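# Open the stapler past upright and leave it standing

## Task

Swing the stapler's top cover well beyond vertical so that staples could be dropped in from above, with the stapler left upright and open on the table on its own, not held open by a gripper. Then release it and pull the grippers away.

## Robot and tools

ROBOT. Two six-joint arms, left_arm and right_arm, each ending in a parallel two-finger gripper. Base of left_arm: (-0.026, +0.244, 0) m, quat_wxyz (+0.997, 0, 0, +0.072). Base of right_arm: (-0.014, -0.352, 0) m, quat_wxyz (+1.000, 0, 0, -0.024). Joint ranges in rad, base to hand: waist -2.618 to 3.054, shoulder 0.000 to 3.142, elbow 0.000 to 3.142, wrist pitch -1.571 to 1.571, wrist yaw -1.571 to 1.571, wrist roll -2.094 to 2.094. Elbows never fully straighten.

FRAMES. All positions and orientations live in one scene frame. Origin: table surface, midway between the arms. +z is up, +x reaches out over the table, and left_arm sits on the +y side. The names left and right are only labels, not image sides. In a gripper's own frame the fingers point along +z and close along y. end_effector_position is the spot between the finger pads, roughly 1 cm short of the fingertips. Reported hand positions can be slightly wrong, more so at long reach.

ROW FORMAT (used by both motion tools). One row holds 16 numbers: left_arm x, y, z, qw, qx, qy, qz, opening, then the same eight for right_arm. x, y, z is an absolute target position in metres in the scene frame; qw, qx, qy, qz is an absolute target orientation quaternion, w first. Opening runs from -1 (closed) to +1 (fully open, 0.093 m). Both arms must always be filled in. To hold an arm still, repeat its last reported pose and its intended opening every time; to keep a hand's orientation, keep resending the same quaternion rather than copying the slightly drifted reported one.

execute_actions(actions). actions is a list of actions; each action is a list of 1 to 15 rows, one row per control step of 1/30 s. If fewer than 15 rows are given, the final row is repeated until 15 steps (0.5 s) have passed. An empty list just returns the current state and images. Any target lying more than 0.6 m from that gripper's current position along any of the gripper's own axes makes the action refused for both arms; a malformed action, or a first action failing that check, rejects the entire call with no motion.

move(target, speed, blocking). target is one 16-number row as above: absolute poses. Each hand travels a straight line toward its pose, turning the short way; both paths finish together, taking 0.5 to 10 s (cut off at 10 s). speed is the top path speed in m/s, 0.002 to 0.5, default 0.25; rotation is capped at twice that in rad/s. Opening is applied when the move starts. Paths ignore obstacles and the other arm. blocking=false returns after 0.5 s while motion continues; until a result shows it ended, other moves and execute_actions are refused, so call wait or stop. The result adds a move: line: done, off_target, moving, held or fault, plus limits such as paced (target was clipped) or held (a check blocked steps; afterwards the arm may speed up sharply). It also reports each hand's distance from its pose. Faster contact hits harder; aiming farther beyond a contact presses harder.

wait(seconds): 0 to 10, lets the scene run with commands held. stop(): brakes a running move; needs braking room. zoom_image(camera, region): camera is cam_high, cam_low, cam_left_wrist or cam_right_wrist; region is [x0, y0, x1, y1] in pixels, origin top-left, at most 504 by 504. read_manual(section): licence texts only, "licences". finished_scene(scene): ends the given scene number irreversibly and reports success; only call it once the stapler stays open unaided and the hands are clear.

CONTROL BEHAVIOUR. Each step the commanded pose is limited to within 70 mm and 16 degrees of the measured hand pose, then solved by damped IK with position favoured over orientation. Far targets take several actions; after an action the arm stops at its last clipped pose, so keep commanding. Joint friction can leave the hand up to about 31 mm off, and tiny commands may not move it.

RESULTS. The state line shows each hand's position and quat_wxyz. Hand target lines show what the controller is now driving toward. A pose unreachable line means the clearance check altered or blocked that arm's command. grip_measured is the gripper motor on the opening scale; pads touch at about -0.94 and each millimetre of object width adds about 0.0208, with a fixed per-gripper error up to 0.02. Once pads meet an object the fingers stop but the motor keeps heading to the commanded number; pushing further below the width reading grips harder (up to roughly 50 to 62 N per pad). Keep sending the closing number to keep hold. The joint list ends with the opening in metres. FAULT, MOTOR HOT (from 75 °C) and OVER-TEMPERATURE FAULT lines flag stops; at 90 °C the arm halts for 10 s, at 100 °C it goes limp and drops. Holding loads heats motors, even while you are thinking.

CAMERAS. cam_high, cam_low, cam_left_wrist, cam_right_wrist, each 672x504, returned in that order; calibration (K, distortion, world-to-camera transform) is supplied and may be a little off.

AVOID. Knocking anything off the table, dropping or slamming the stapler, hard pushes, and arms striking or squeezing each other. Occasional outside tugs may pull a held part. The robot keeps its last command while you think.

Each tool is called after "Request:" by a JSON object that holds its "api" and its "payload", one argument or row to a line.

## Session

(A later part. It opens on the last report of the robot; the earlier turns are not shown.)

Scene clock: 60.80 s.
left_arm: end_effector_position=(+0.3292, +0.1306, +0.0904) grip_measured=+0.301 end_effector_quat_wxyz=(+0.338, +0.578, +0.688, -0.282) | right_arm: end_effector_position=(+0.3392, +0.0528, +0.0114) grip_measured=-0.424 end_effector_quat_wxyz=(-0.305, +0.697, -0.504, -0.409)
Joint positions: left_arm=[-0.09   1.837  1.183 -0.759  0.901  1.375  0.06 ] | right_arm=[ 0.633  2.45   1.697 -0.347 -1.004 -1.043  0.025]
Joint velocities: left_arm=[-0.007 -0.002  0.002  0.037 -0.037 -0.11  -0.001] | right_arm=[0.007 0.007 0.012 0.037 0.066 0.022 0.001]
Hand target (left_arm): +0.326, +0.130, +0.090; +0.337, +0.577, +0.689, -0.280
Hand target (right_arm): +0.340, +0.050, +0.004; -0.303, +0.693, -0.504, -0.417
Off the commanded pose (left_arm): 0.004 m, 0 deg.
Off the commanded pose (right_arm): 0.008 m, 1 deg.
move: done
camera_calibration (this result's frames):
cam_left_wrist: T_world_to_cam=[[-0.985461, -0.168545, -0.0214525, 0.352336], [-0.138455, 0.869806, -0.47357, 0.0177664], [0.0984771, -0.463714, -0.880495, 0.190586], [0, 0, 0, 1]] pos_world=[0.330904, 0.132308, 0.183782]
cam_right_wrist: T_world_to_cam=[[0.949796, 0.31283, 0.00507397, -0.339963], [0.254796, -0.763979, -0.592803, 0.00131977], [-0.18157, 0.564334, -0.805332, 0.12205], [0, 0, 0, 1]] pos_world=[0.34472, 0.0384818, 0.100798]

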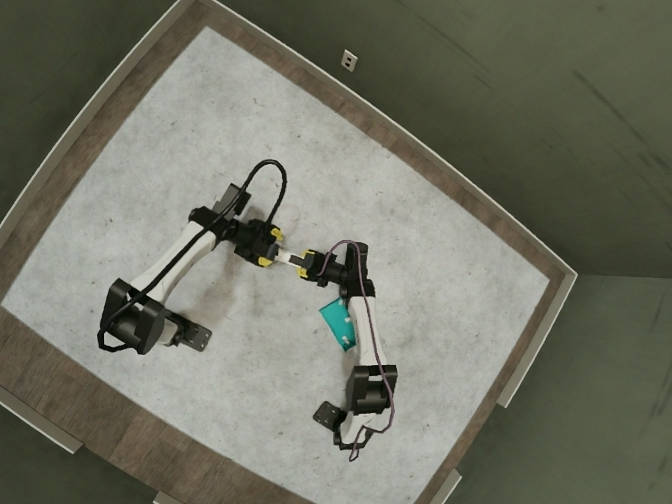

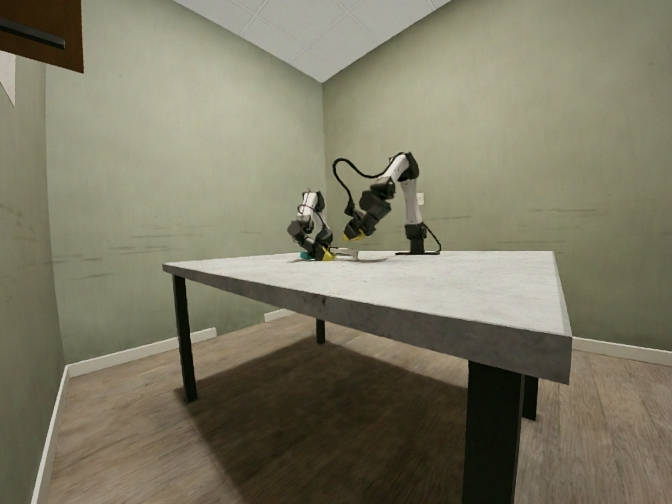

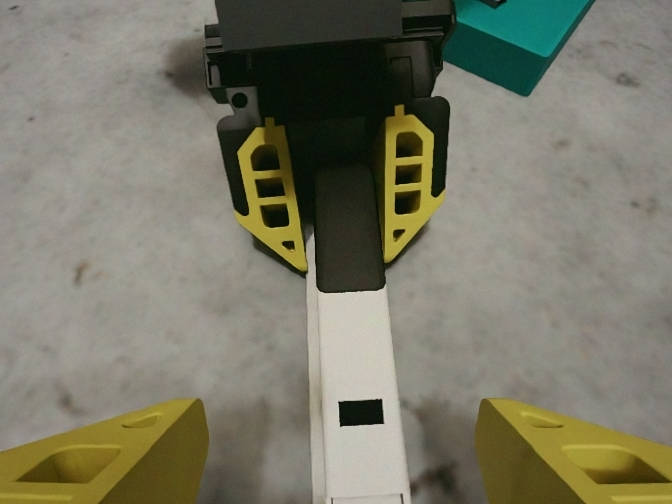

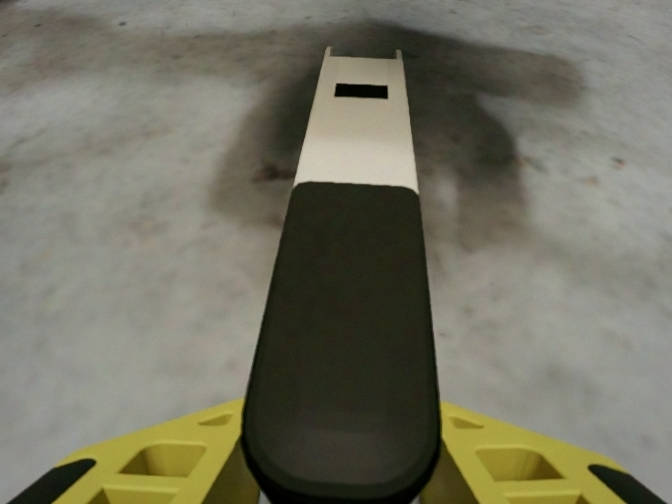

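Request:
{"api": "move", "payload": {
  "target": [0.333,0.083,0.036,0.336,0.578,0.689,-0.282,0.15,0.34,0.05,0.004,0.303,-0.693,0.504,0.417,-0.55],
  "speed": 0.07
}}

Scene clock: 66.73 s.
left_arm: end_effector_position=(+0.3397, +0.0843, +0.0455) grip_measured=+0.151 end_effector_quat_wxyz=(+0.347, +0.580, +0.684, -0.276) | right_arm: end_effector_position=(+0.3392, +0.0528, +0.0114) grip_measured=-0.424 end_effector_quat_wxyz=(-0.305, +0.697, -0.504, -0.409)
Joint positions: left_arm=[-0.227  1.914  1.063 -0.374  0.869  1.161  0.052] | right_arm=[ 0.633  2.45   1.697 -0.347 -1.004 -1.043  0.025]
Joint velocities: left_arm=[-0.022 -0.002  0.002  0.081  0.022  0.007  0.   ] | right_arm=[-0.017 -0.002 -0.002 -0.095  0.007 -0.022 -0.   ]
Hand target (left_arm): +0.334, +0.083, +0.036; +0.336, +0.577, +0.689, -0.281
Hand target (right_arm): +0.340, +0.050, +0.004; -0.303, +0.693, -0.504, -0.417
Off the commanded pose (left_arm): 0.012 m, 2 deg.
Off the commanded pose (right_arm): 0.008 m, 1 deg.
move: off_target (left_arm)
camera_calibration (this result's frames):
cam_left_wrist: T_world_to_cam=[[-0.984327, -0.170936, -0.0433748, 0.354708], [-0.129611, 0.867997, -0.479357, 0.0355987], [0.119588, -0.466222, -0.876548, 0.121376], [0, 0, 0, 1]] pos_world=[0.339248, 0.086321, 0.138842]
cam_right_wrist: T_world_to_cam=[[0.949796, 0.31283, 0.00507397, -0.339963], [0.254796, -0.763979, -0.592803, 0.00131977], [-0.18157, 0.564334, -0.805332, 0.12205], [0, 0, 0, 1]] pos_world=[0.34472, 0.0384818, 0.100798]

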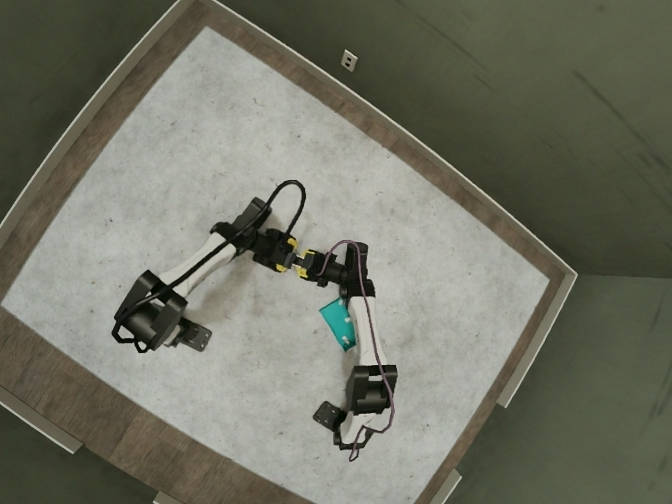

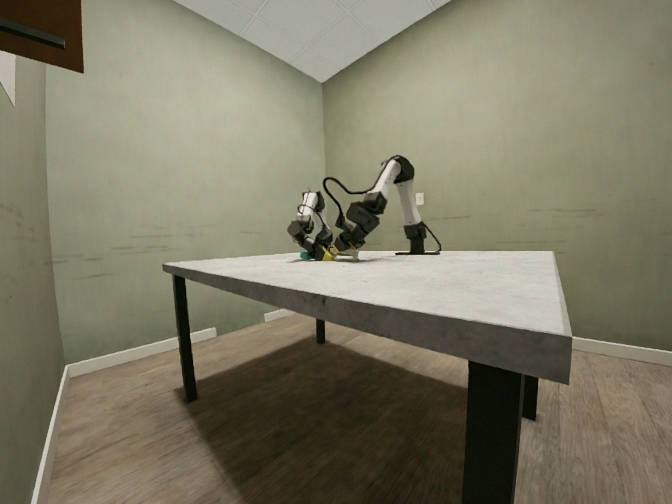

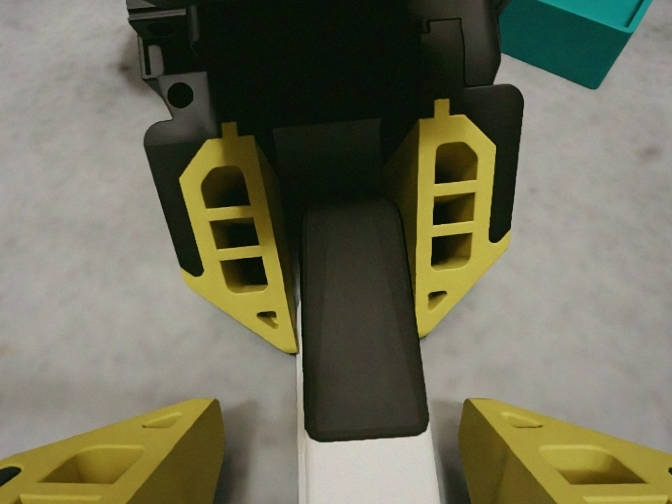

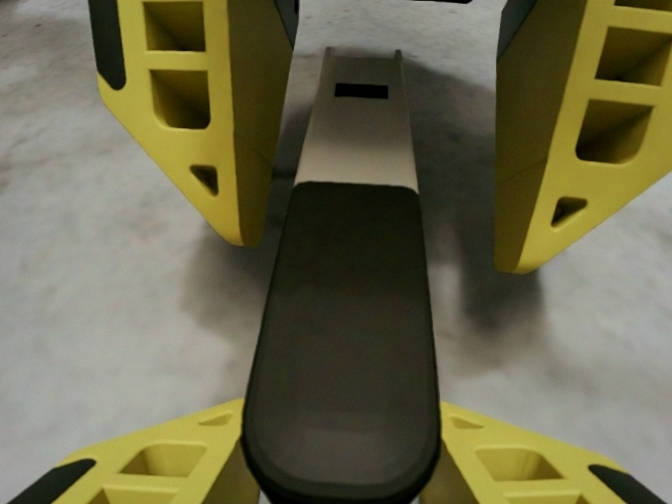

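Request:
{"api": "move", "payload": {
  "target": [0.323,0.083,0.036,0.345,0.554,0.708,-0.27,0.15,0.34,0.05,0.004,0.303,-0.693,0.504,0.417,-0.55],
  "speed": 0.07
}}

Request:
{"api": "move", "payload": {
  "target": [0.325,0.083,0.038,0.345,0.554,0.708,-0.27,-0.65,0.34,0.05,0.004,0.303,-0.693,0.504,0.417,-0.55]
}}

Request:
{"api": "move", "payload": {
  "target": [0.326,0.103,0.08,0.48,0.488,0.625,-0.375,-0.65,0.34,0.05,0.004,0.303,-0.693,0.504,0.417,-0.55],
  "speed": 0.08
}}

Scene clock: 75.40 s.
left_arm: end_effector_position=(+0.3281, +0.0850, +0.0360) grip_measured=+0.151 end_effector_quat_wxyz=(+0.346, +0.553, +0.708, -0.271) | right_arm: end_effector_position=(+0.3392, +0.0528, +0.0114) grip_measured=-0.424 end_effector_quat_wxyz=(-0.305, +0.697, -0.504, -0.409)
Joint positions: left_arm=[-0.236  1.87   0.952 -0.253  0.84   1.052  0.052] | right_arm=[ 0.633  2.45   1.697 -0.347 -1.004 -1.043  0.025]
Joint velocities: left_arm=[-0.017 -0.002  0.002  0.095 -0.022  0.007  0.001] | right_arm=[-0.002 -0.007  0.012 -0.051  0.037 -0.095 -0.   ]
Hand target (left_arm): +0.323, +0.083, +0.036; +0.345, +0.554, +0.708, -0.270
Hand target (right_arm): +0.340, +0.050, +0.004; -0.303, +0.693, -0.504, -0.417
Off the commanded pose (left_arm): 0.005 m, 0 deg.
Off the commanded pose (right_arm): 0.008 m, 1 deg.
move: done
camera_calibration (this result's frames):
cam_left_wrist: T_world_to_cam=[[-0.971369, -0.236969, -0.0169694, 0.343365], [-0.201112, 0.858206, -0.472267, 0.0530583], [0.126476, -0.455332, -0.881292, 0.111806], [0, 0, 0, 1]] pos_world=[0.330064, 0.0867408, 0.129419]
cam_right_wrist: T_world_to_cam=[[0.949796, 0.31283, 0.00507397, -0.339963], [0.254796, -0.763979, -0.592803, 0.00131977], [-0.18157, 0.564334, -0.805332, 0.12205], [0, 0, 0, 1]] pos_world=[0.34472, 0.0384818, 0.100798]

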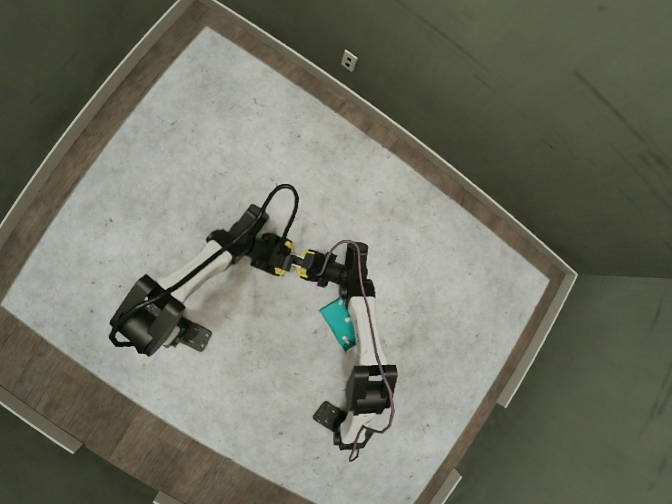

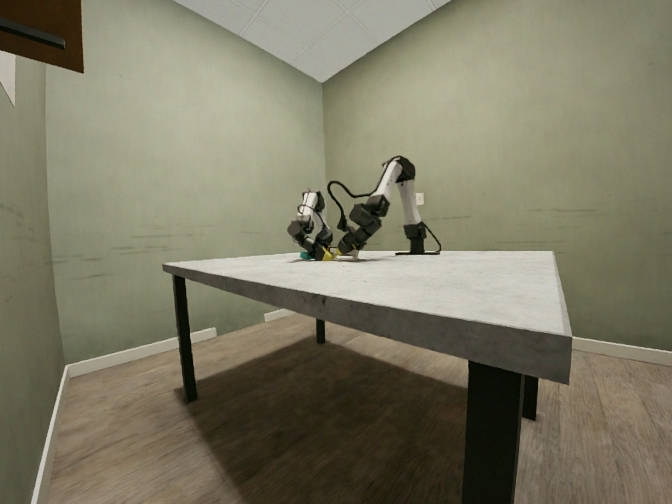

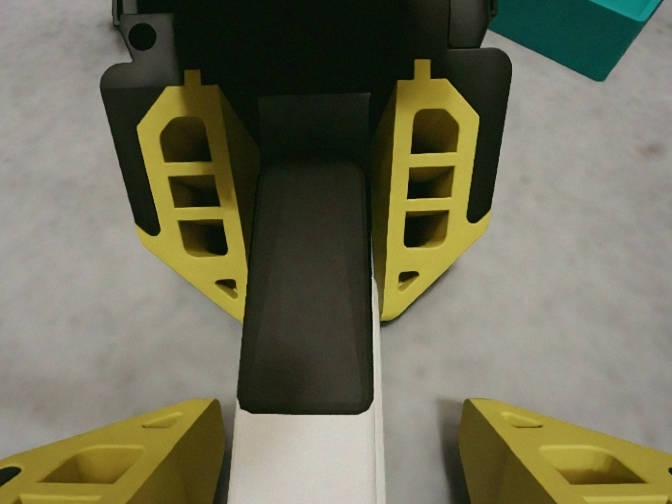

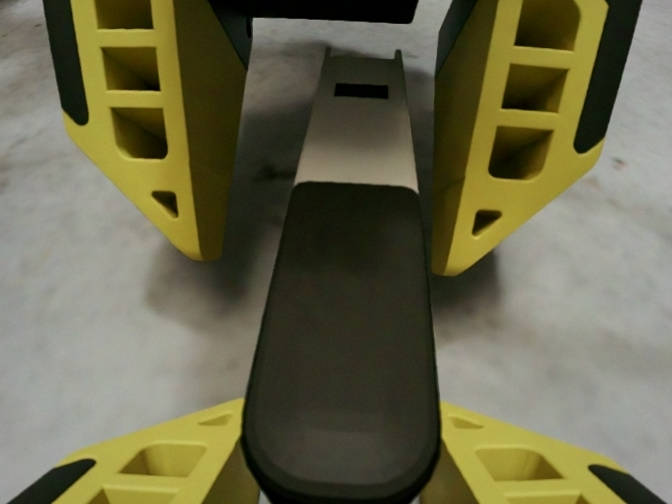

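Scene clock: 76.10 s.
left_arm: end_effector_position=(+0.3309, +0.0866, +0.0358) grip_measured=-0.615 end_effector_quat_wxyz=(+0.348, +0.554, +0.709, -0.263) | right_arm: end_effector_position=(+0.3372, +0.0528, +0.0119) grip_measured=-0.424 end_effector_quat_wxyz=(-0.304, +0.698, -0.500, -0.413)
Joint positions: left_arm=[-0.234  1.87   0.952 -0.241  0.83   1.052  0.016] | right_arm=[ 0.634  2.45   1.697 -0.354 -1.012 -1.051  0.025]
Joint velocities: left_arm=[ 0.017 -0.007 -0.002  0.051  0.007 -0.022  0.001] | right_arm=[-0.002 -0.002  0.007  0.051 -0.022 -0.007  0.001]
Hand target (left_arm): +0.325, +0.083, +0.038; +0.345, +0.554, +0.708, -0.270
Hand target (right_arm): +0.340, +0.050, +0.004; -0.303, +0.693, -0.504, -0.417
Off the commanded pose (left_arm): 0.007 m, 1 deg.
Off the commanded pose (right_arm): 0.009 m, 1 deg.
move: done
camera_calibration (this result's frames):
cam_left_wrist: T_world_to_cam=[[-0.96968, -0.242433, -0.0307642, 0.346907], [-0.200371, 0.860808, -0.467827, 0.0515183], [0.139898, -0.447478, -0.883285, 0.106853], [0, 0, 0, 1]] pos_world=[0.331763, 0.0875685, 0.129156]
cam_right_wrist: T_world_to_cam=[[0.947217, 0.320575, 0.00325428, -0.337566], [0.259074, -0.759439, -0.596768, 0.000484224], [-0.188838, 0.566113, -0.802407, 0.124397], [0, 0, 0, 1]] pos_world=[0.343114, 0.0381604, 0.101205]

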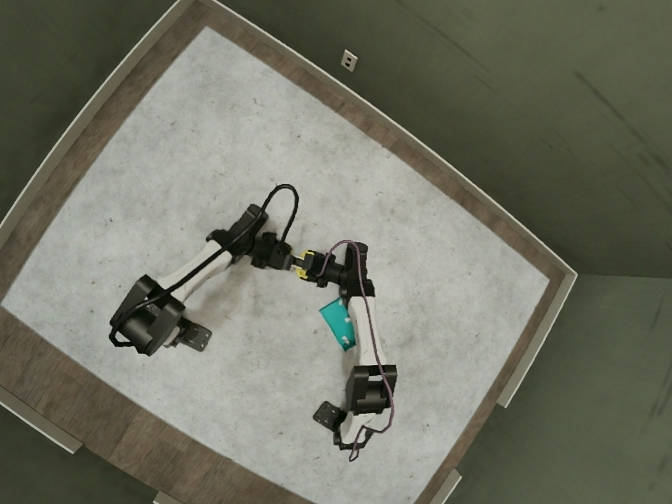

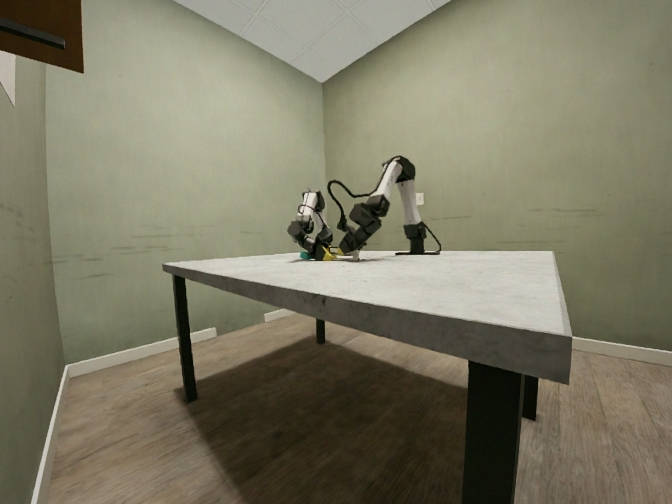

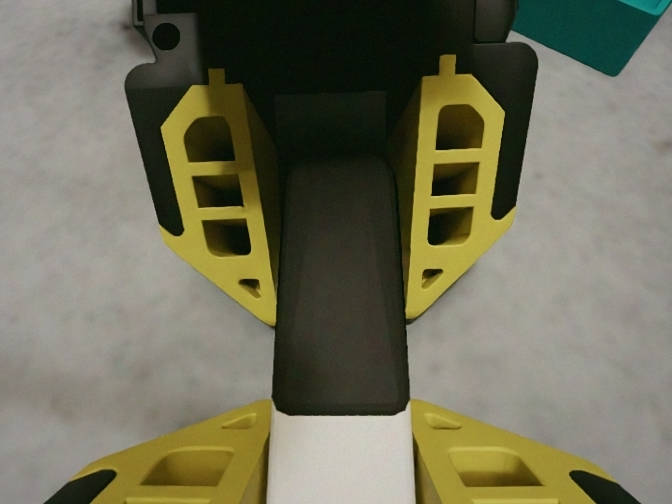

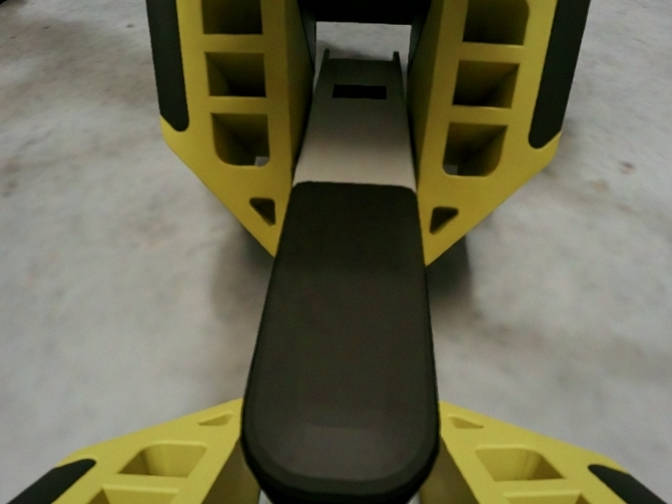

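Scene clock: 79.00 s.
left_arm: end_effector_position=(+0.3293, +0.0968, +0.0738) grip_measured=-0.615 end_effector_quat_wxyz=(+0.469, +0.496, +0.634, -0.363) | right_arm: end_effector_position=(+0.3351, +0.0597, +0.0205) grip_measured=-0.424 end_effector_quat_wxyz=(-0.315, +0.692, -0.488, -0.430)
Joint positions: left_arm=[-0.115  1.87   0.826  0.088  1.2    0.929  0.016] | right_arm=[ 0.64   2.45   1.697 -0.313 -1.055 -1.023  0.025]
Joint velocities: left_arm=[ 0.002  0.007 -0.022  0.051  0.022 -0.11  -0.001] | right_arm=[ 0.007  0.012 -0.002  0.007  0.007  0.007 -0.001]
Hand target (left_arm): +0.327, +0.103, +0.079; +0.480, +0.487, +0.626, -0.374
Hand target (right_arm): +0.339, +0.050, +0.004; -0.303, +0.693, -0.504, -0.417
Off the commanded pose (left_arm): 0.009 m, 2 deg.
Off the commanded pose (right_arm): 0.020 m, 3 deg.
move: off_target (right_arm)
camera_calibration (this result's frames):
cam_left_wrist: T_world_to_cam=[[-0.96896, -0.245966, -0.0248362, 0.348639], [-0.143667, 0.642007, -0.753118, 0.0837427], [0.201186, -0.726173, -0.657416, 0.135466], [0, 0, 0, 1]] pos_world=[0.322594, 0.130362, 0.160785]
cam_right_wrist: T_world_to_cam=[[0.942971, 0.33276, 0.00870153, -0.337295], [0.262498, -0.727282, -0.634158, 0.00904211], [-0.204694, 0.600277, -0.773155, 0.129672], [0, 0, 0, 1]] pos_world=[0.34223, 0.0409753, 0.108926]

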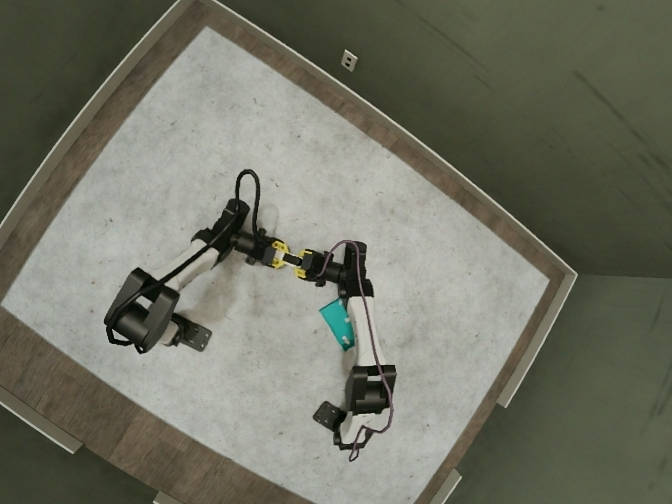

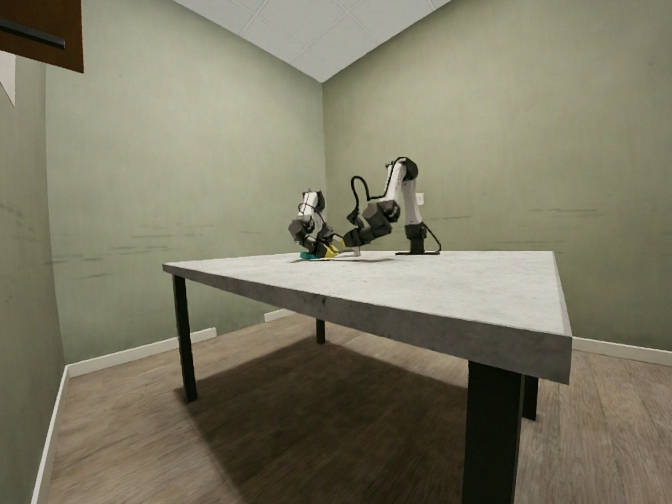

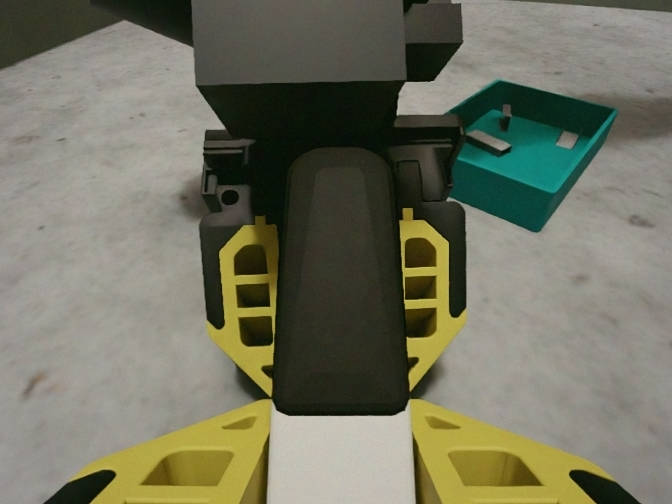

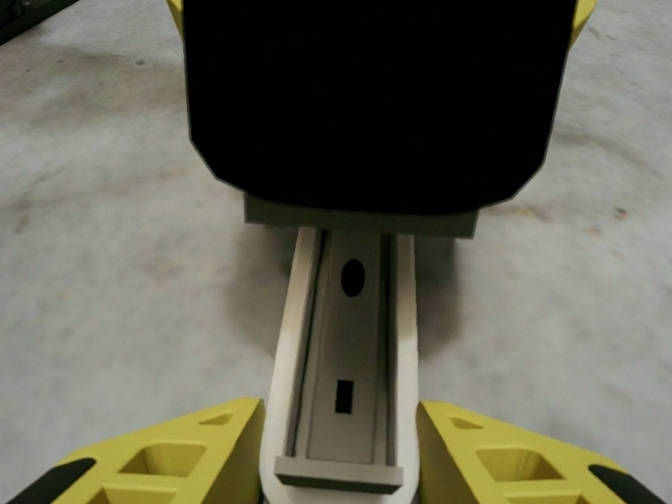

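Request:
{"api": "move", "payload": {
  "target": [0.321,0.13,0.086,0.48,0.488,0.625,-0.375,-0.53,0.34,0.05,0.002,0.303,-0.693,0.504,0.417,-0.55],
  "speed": 0.06
}}

Request:
{"api": "move", "payload": {
  "target": [0.313,0.165,0.092,0.46,0.5,0.64,-0.36,-0.53,0.34,0.05,0.002,0.303,-0.693,0.504,0.417,-0.55],
  "speed": 0.06
}}

Request:
{"api": "move", "payload": {
  "target": [0.304,0.203,0.078,0.423,0.519,0.664,-0.331,-0.53,0.34,0.05,0.002,0.303,-0.693,0.504,0.417,-0.55],
  "speed": 0.06
}}

Scene clock: 89.07 s.
left_arm: end_effector_position=(+0.3189, +0.1231, +0.0810) grip_measured=-0.523 end_effector_quat_wxyz=(+0.480, +0.494, +0.621, -0.375) | right_arm: end_effector_position=(+0.3329, +0.0616, +0.0190) grip_measured=-0.424 end_effector_quat_wxyz=(-0.311, +0.693, -0.489, -0.428)
Joint positions: left_arm=[-0.022  1.866  0.868 -0.17   1.285  1.162  0.02 ] | right_arm=[ 0.647  2.45   1.697 -0.316 -1.045 -1.02   0.025]
Joint velocities: left_arm=[ 0.007 -0.002  0.037 -0.095  0.022  0.11   0.   ] | right_arm=[ 0.012 -0.002 -0.002 -0.007 -0.007 -0.066 -0.001]
Hand target (left_arm): +0.321, +0.130, +0.086; +0.481, +0.487, +0.625, -0.374
Hand target (right_arm): +0.339, +0.050, +0.002; -0.303, +0.693, -0.504, -0.417
Off the commanded pose (left_arm): 0.009 m, 1 deg.
Off the commanded pose (right_arm): 0.022 m, 2 deg.
move: off_target (right_arm)
camera_calibration (this result's frames):
cam_left_wrist: T_world_to_cam=[[-0.971982, -0.233428, -0.0276272, 0.344851], [-0.125767, 0.615747, -0.777842, 0.0703165], [0.198581, -0.752574, -0.627852, 0.162971], [0, 0, 0, 1]] pos_world=[0.311669, 0.159848, 0.166544]
cam_right_wrist: T_world_to_cam=[[0.942606, 0.333869, 0.00509409, -0.335678], [0.263036, -0.733054, -0.627251, 0.0100657], [-0.205685, 0.59259, -0.7788, 0.12788], [0, 0, 0, 1]] pos_world=[0.340068, 0.0436706, 0.107617]

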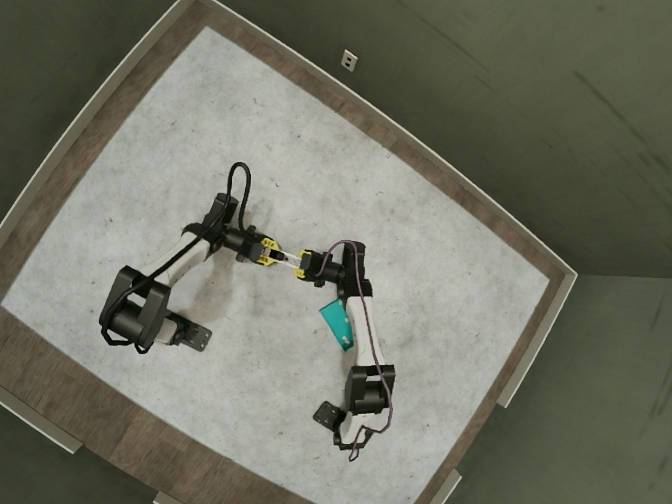

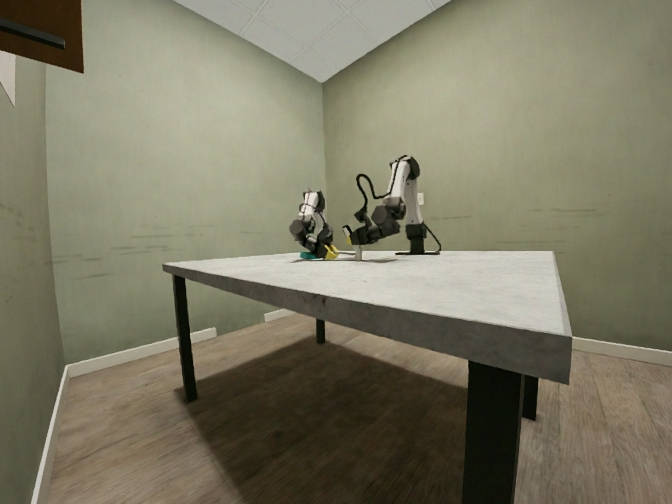

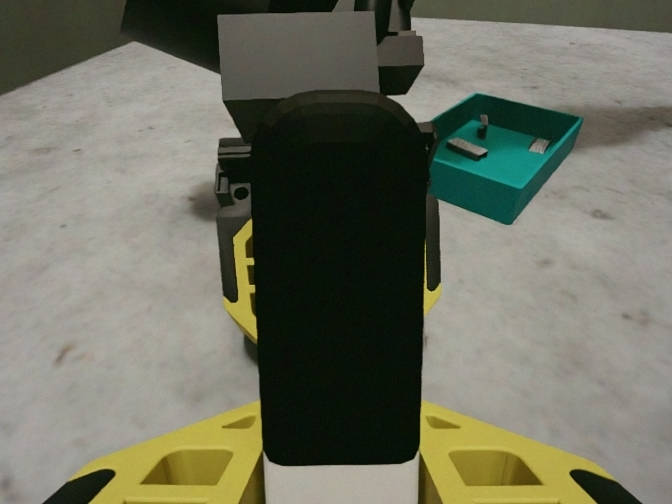

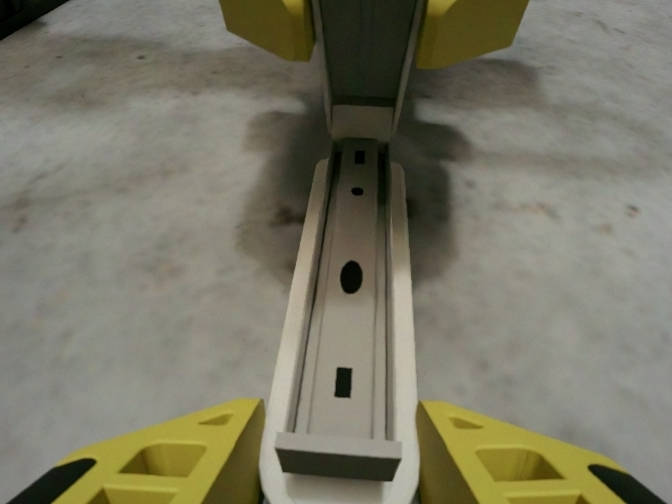

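Scene clock: 90.30 s.
left_arm: end_effector_position=(+0.3094, +0.1577, +0.0907) grip_measured=-0.523 end_effector_quat_wxyz=(+0.461, +0.506, +0.633, -0.362) | right_arm: end_effector_position=(+0.3316, +0.0635, +0.0180) grip_measured=-0.424 end_effector_quat_wxyz=(-0.309, +0.695, -0.490, -0.425)
Joint positions: left_arm=[ 0.086  1.884  1.02  -0.701  1.253  1.573  0.02 ] | right_arm=[ 0.653  2.45   1.697 -0.314 -1.036 -1.016  0.025]
Joint velocities: left_arm=[ 0.007  0.012  0.022 -0.066 -0.081  0.11   0.001] | right_arm=[-0.022 -0.017 -0.002 -0.007 -0.051 -0.037 -0.   ]
Hand target (left_arm): +0.312, +0.165, +0.092; +0.459, +0.500, +0.640, -0.360
Hand target (right_arm): +0.339, +0.050, +0.002; -0.303, +0.693, -0.504, -0.417
Off the commanded pose (left_arm): 0.008 m, 1 deg.
Off the commanded pose (right_arm): 0.023 m, 2 deg.
move: off_target (right_arm)
camera_calibration (this result's frames):
cam_left_wrist: T_world_to_cam=[[-0.973467, -0.227102, -0.0280436, 0.343443], [-0.132078, 0.657724, -0.74159, 0.0474509], [0.186862, -0.718209, -0.670267, 0.19908], [0, 0, 0, 1]] pos_world=[0.303397, 0.189768, 0.178257]
cam_right_wrist: T_world_to_cam=[[0.942647, 0.333751, 0.00525422, -0.335081], [0.264513, -0.737307, -0.62162, 0.0109105], [-0.203592, 0.587358, -0.783301, 0.125355], [0, 0, 0, 1]] pos_world=[0.338499, 0.0462497, 0.106734]

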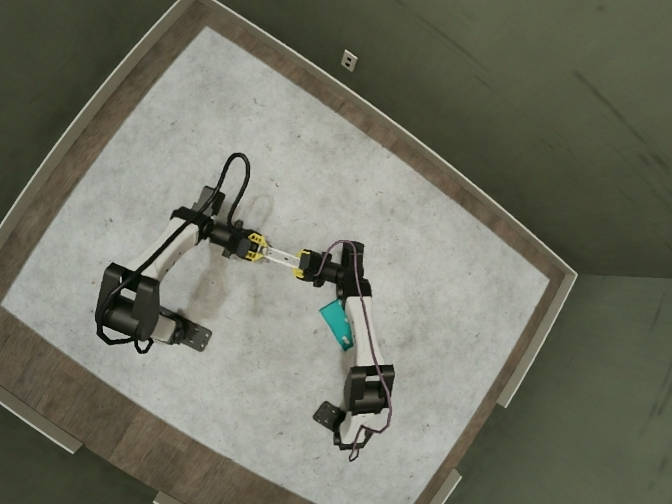

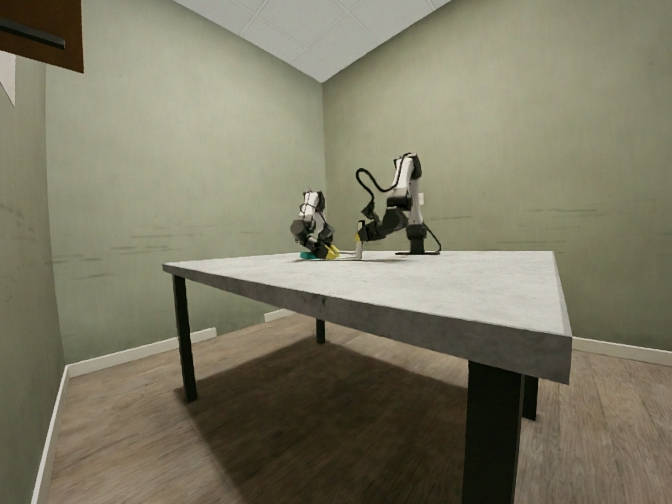

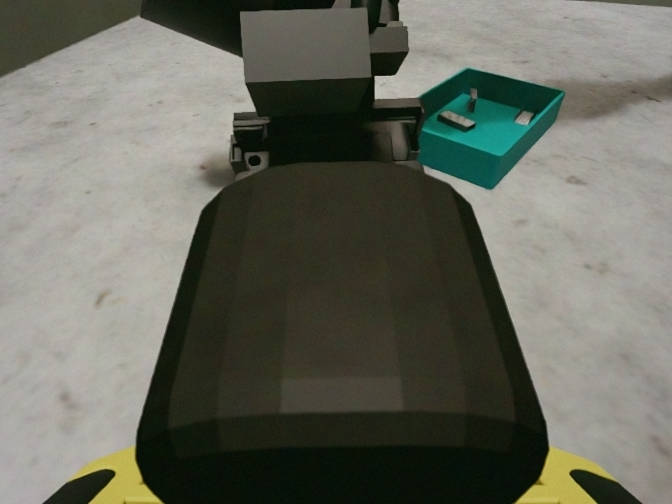

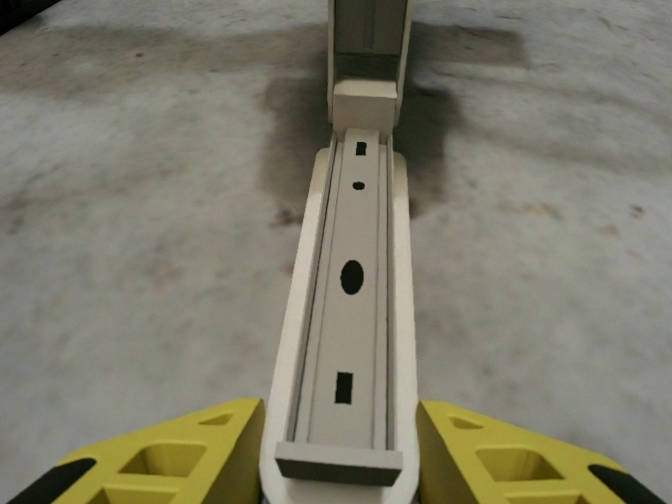

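Scene clock: 91.57 s.
left_arm: end_effector_position=(+0.3005, +0.1885, +0.0811) grip_measured=-0.523 end_effector_quat_wxyz=(+0.433, +0.519, +0.651, -0.346) | right_arm: end_effector_position=(+0.3290, +0.0661, +0.0185) grip_measured=-0.424 end_effector_quat_wxyz=(-0.307, +0.694, -0.491, -0.429)
Joint positions: left_arm=[ 0.175  1.939  1.102 -0.957  1.165  1.812  0.02 ] | right_arm=[ 0.66   2.45   1.697 -0.311 -1.038 -1.004  0.025]
Joint velocities: left_arm=[ 0.012  0.002  0.022 -0.007 -0.037 -0.022 -0.001] | right_arm=[-0.007  0.012  0.012 -0.022  0.022  0.022 -0.   ]
Hand target (left_arm): +0.303, +0.203, +0.078; +0.423, +0.519, +0.664, -0.332
Hand target (right_arm): +0.339, +0.050, +0.002; -0.303, +0.693, -0.504, -0.417
Off the commanded pose (left_arm): 0.015 m, 3 deg.
Off the commanded pose (right_arm): 0.026 m, 2 deg.
move: off_target (left_arm, right_arm)
camera_calibration (this result's frames):
cam_left_wrist: T_world_to_cam=[[-0.974866, -0.222055, -0.018115, 0.340198], [-0.149026, 0.71037, -0.687871, 0.00964726], [0.165613, -0.667882, -0.725607, 0.217788], [0, 0, 0, 1]] pos_world=[0.297017, 0.214146, 0.170827]
cam_right_wrist: T_world_to_cam=[[0.941878, 0.335944, -0.00292022, -0.333228], [0.260837, -0.736725, -0.623859, 0.0150116], [-0.211733, 0.586837, -0.781532, 0.126425], [0, 0, 0, 1]] pos_world=[0.336712, 0.0488143, 0.107197]

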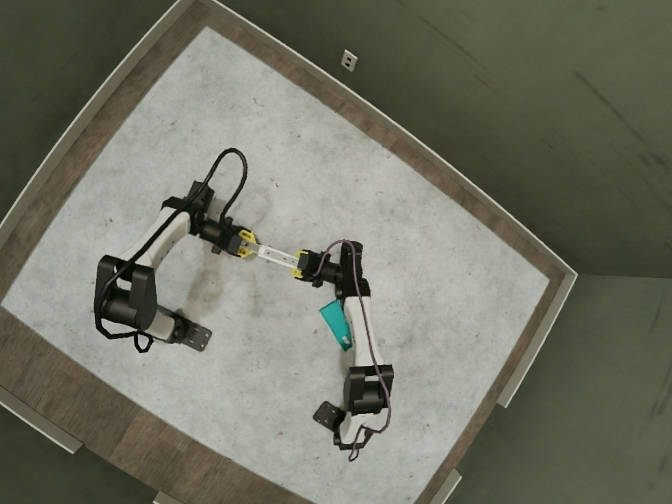

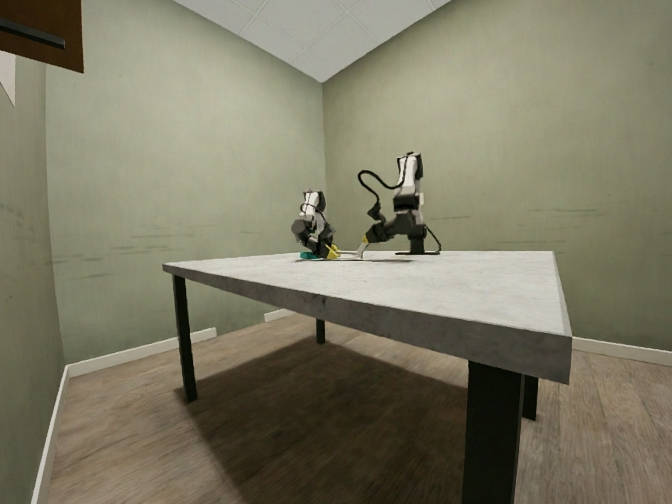

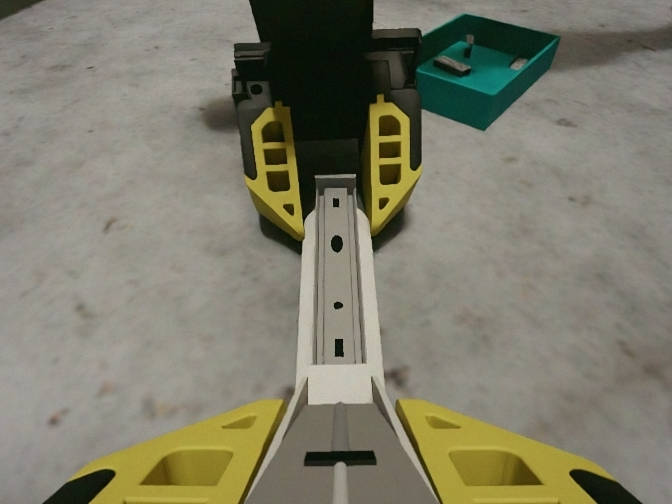

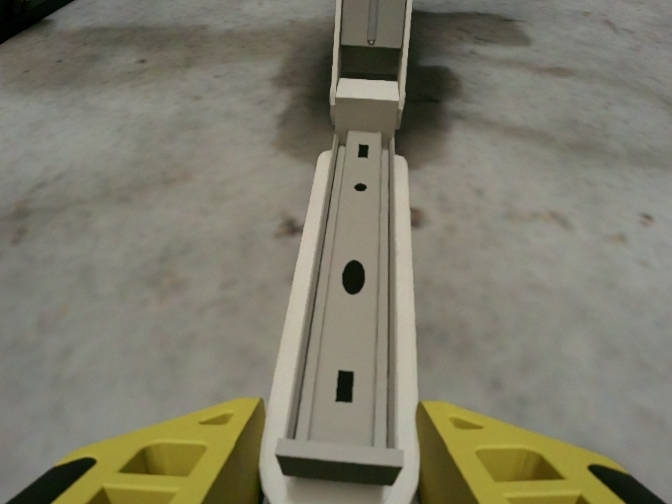

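Request:
{"api": "move", "payload": {
  "target": [0.301,0.195,0.08,0.423,0.519,0.664,-0.331,0.2,0.336,0.058,0,0.303,-0.693,0.504,0.417,-0.55],
  "speed": 0.06
}}

Request:
{"api": "move", "payload": {
  "target": [0.285,0.265,0.135,0.39,0.535,0.69,-0.29,0.2,0.336,0.058,0.004,0.303,-0.693,0.504,0.417,-0.55],
  "speed": 0.1
}}

Scene clock: 96.57 s.
left_arm: end_effector_position=(+0.3010, +0.1920, +0.0788) grip_measured=+0.199 end_effector_quat_wxyz=(+0.421, +0.520, +0.662, -0.338) | right_arm: end_effector_position=(+0.3294, +0.0657, +0.0126) grip_measured=-0.424 end_effector_quat_wxyz=(-0.305, +0.696, -0.493, -0.423)
Joint positions: left_arm=[ 0.178  1.929  1.103 -0.946  1.133  1.781  0.055] | right_arm=[ 0.661  2.459  1.697 -0.309 -1.025 -1.01   0.025]
Joint velocities: left_arm=[ 0.007 -0.012 -0.002 -0.051 -0.066  0.007  0.   ] | right_arm=[-0.002 -0.012  0.007  0.022 -0.081 -0.037  0.001]
Hand target (left_arm): +0.301, +0.195, +0.080; +0.423, +0.519, +0.664, -0.331
Hand target (right_arm): +0.336, +0.058, +0.000; -0.303, +0.693, -0.504, -0.417
Off the commanded pose (left_arm): 0.003 m, 1 deg.
Off the commanded pose (right_arm): 0.016 m, 1 deg.
move: off_target (right_arm)
camera_calibration (this result's frames):
cam_left_wrist: T_world_to_cam=[[-0.973176, -0.229874, -0.00926936, 0.341767], [-0.166078, 0.729835, -0.663144, 0.00513036], [0.159204, -0.643816, -0.748435, 0.217469], [0, 0, 0, 1]] pos_world=[0.29883, 0.214829, 0.169331]
cam_right_wrist: T_world_to_cam=[[0.942741, 0.333524, -0.000950169, -0.333711], [0.262828, -0.744657, -0.61352, 0.0106599], [-0.205332, 0.578141, -0.789678, 0.120659], [0, 0, 0, 1]] pos_world=[0.336576, 0.049481, 0.101505]

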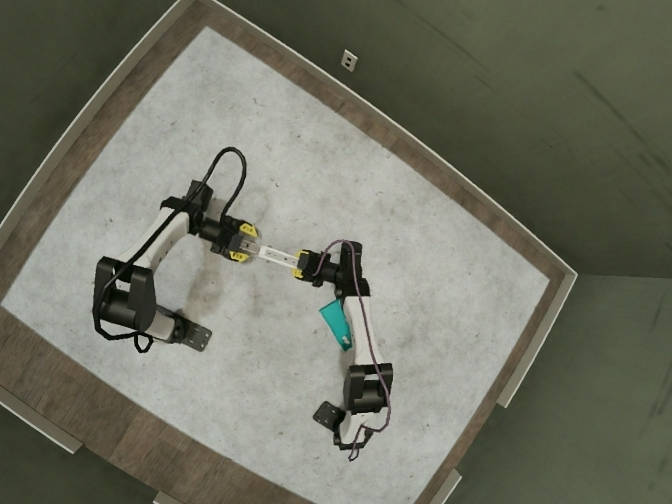

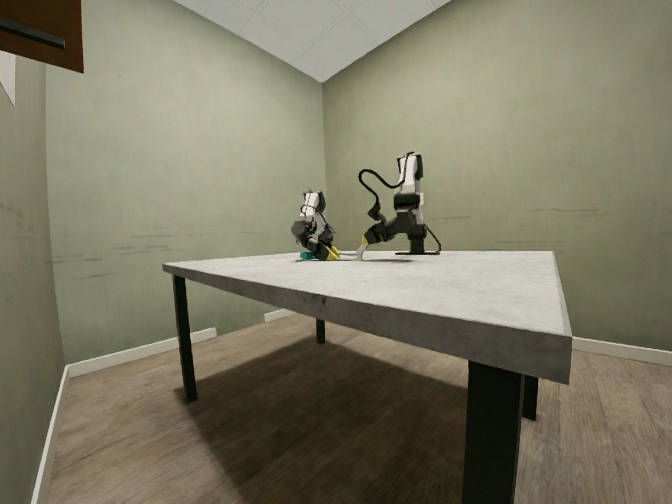

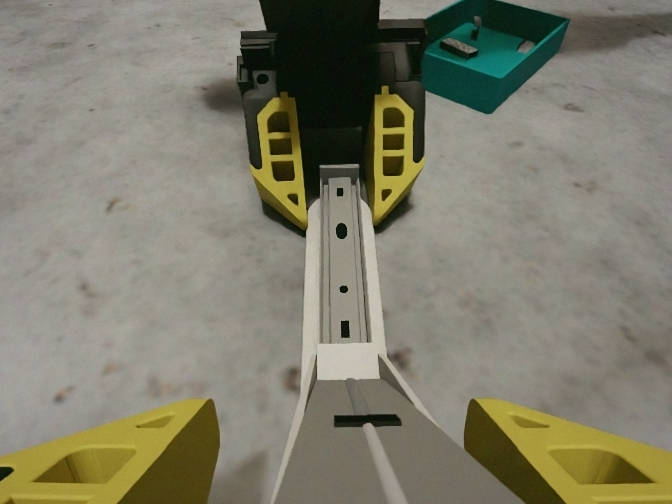

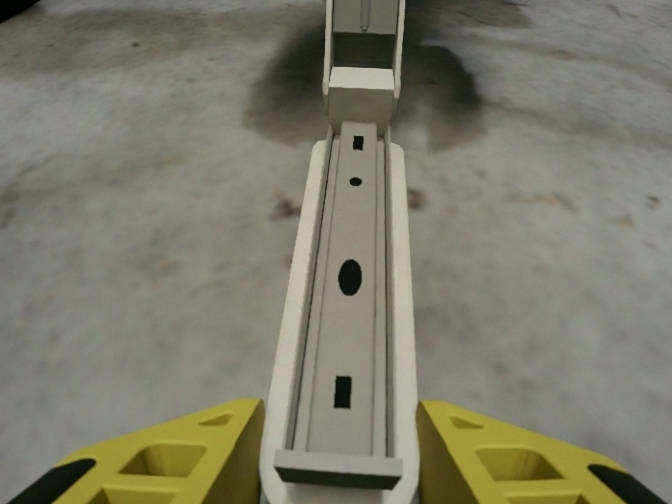

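Scene clock: 98.07 s.
left_arm: end_effector_position=(+0.2824, +0.2616, +0.1296) grip_measured=+0.199 end_effector_quat_wxyz=(+0.387, +0.531, +0.692, -0.301) | right_arm: end_effector_position=(+0.3294, +0.0657, +0.0126) grip_measured=-0.424 end_effector_quat_wxyz=(-0.305, +0.696, -0.493, -0.423)
Joint positions: left_arm=[ 0.38   1.893  1.335 -1.422  0.969  2.05   0.055] | right_arm=[ 0.661  2.459  1.697 -0.309 -1.025 -1.01   0.025]
Joint velocities: left_arm=[-0.007 -0.002 -0.017 -0.051 -0.125  0.007  0.001] | right_arm=[ 0.007  0.002 -0.002 -0.022 -0.051 -0.037  0.002]
Hand target (left_arm): +0.284, +0.265, +0.135; +0.389, +0.536, +0.690, -0.291
Hand target (right_arm): +0.336, +0.058, +0.004; -0.303, +0.693, -0.504, -0.417
Off the commanded pose (left_arm): 0.007 m, 1 deg.
Off the commanded pose (right_arm): 0.013 m, 1 deg.
move: off_target (right_arm)
camera_calibration (this result's frames):
cam_left_wrist: T_world_to_cam=[[-0.967233, -0.253514, -0.0138011, 0.345199], [-0.200556, 0.796255, -0.57075, -0.0346863], [0.155682, -0.549281, -0.821008, 0.288913], [0, 0, 0, 1]] pos_world=[0.281953, 0.273826, 0.222166]
cam_right_wrist: T_world_to_cam=[[0.942741, 0.333524, -0.000950169, -0.333711], [0.262828, -0.744657, -0.61352, 0.0106599], [-0.205332, 0.578141, -0.789678, 0.120659], [0, 0, 0, 1]] pos_world=[0.336576, 0.049481, 0.101505]

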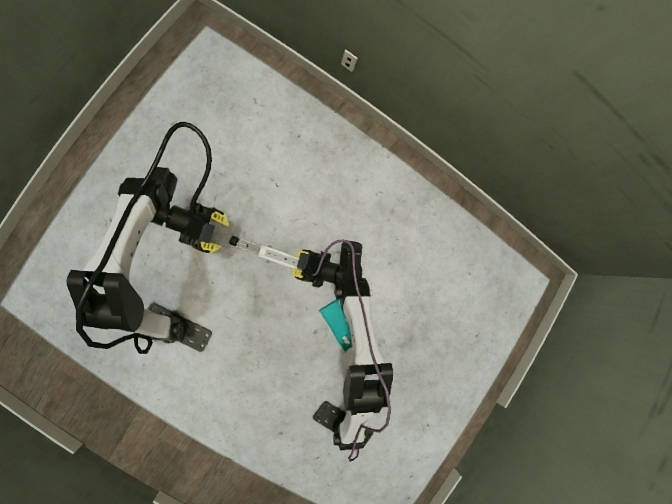

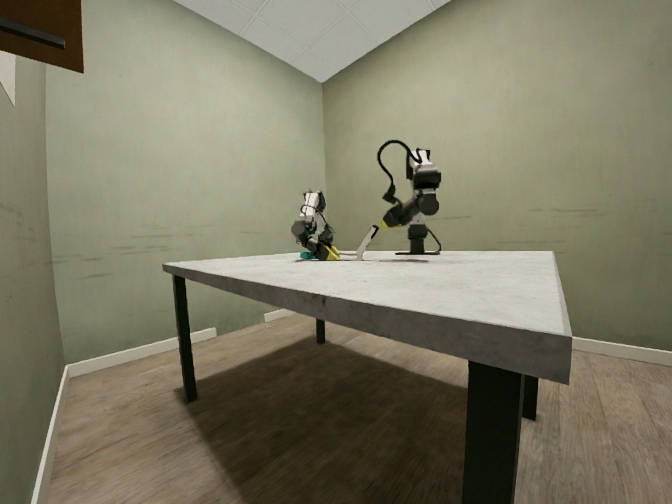

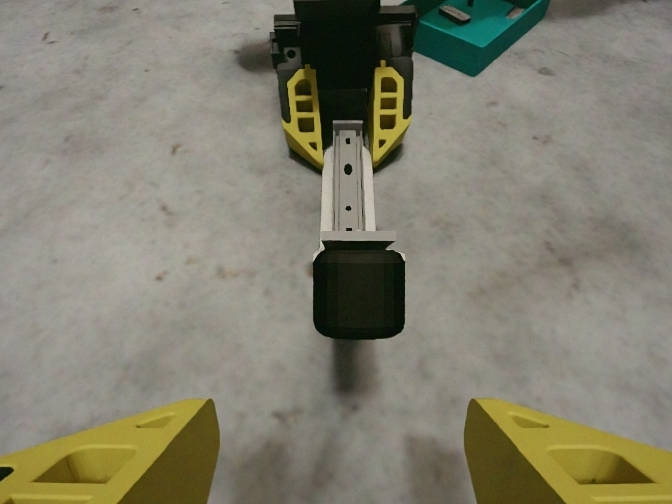

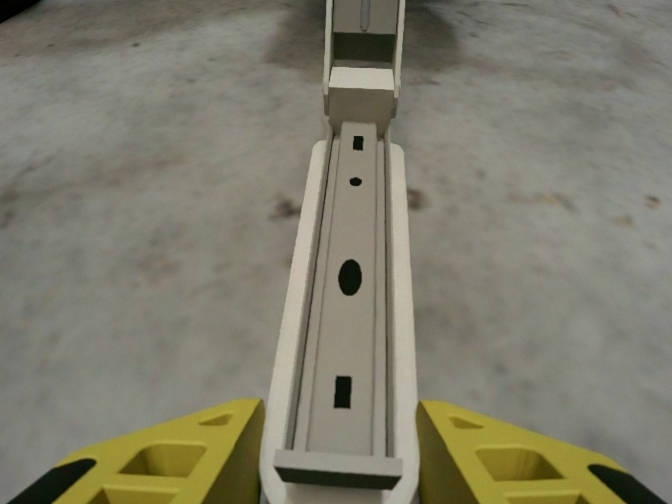

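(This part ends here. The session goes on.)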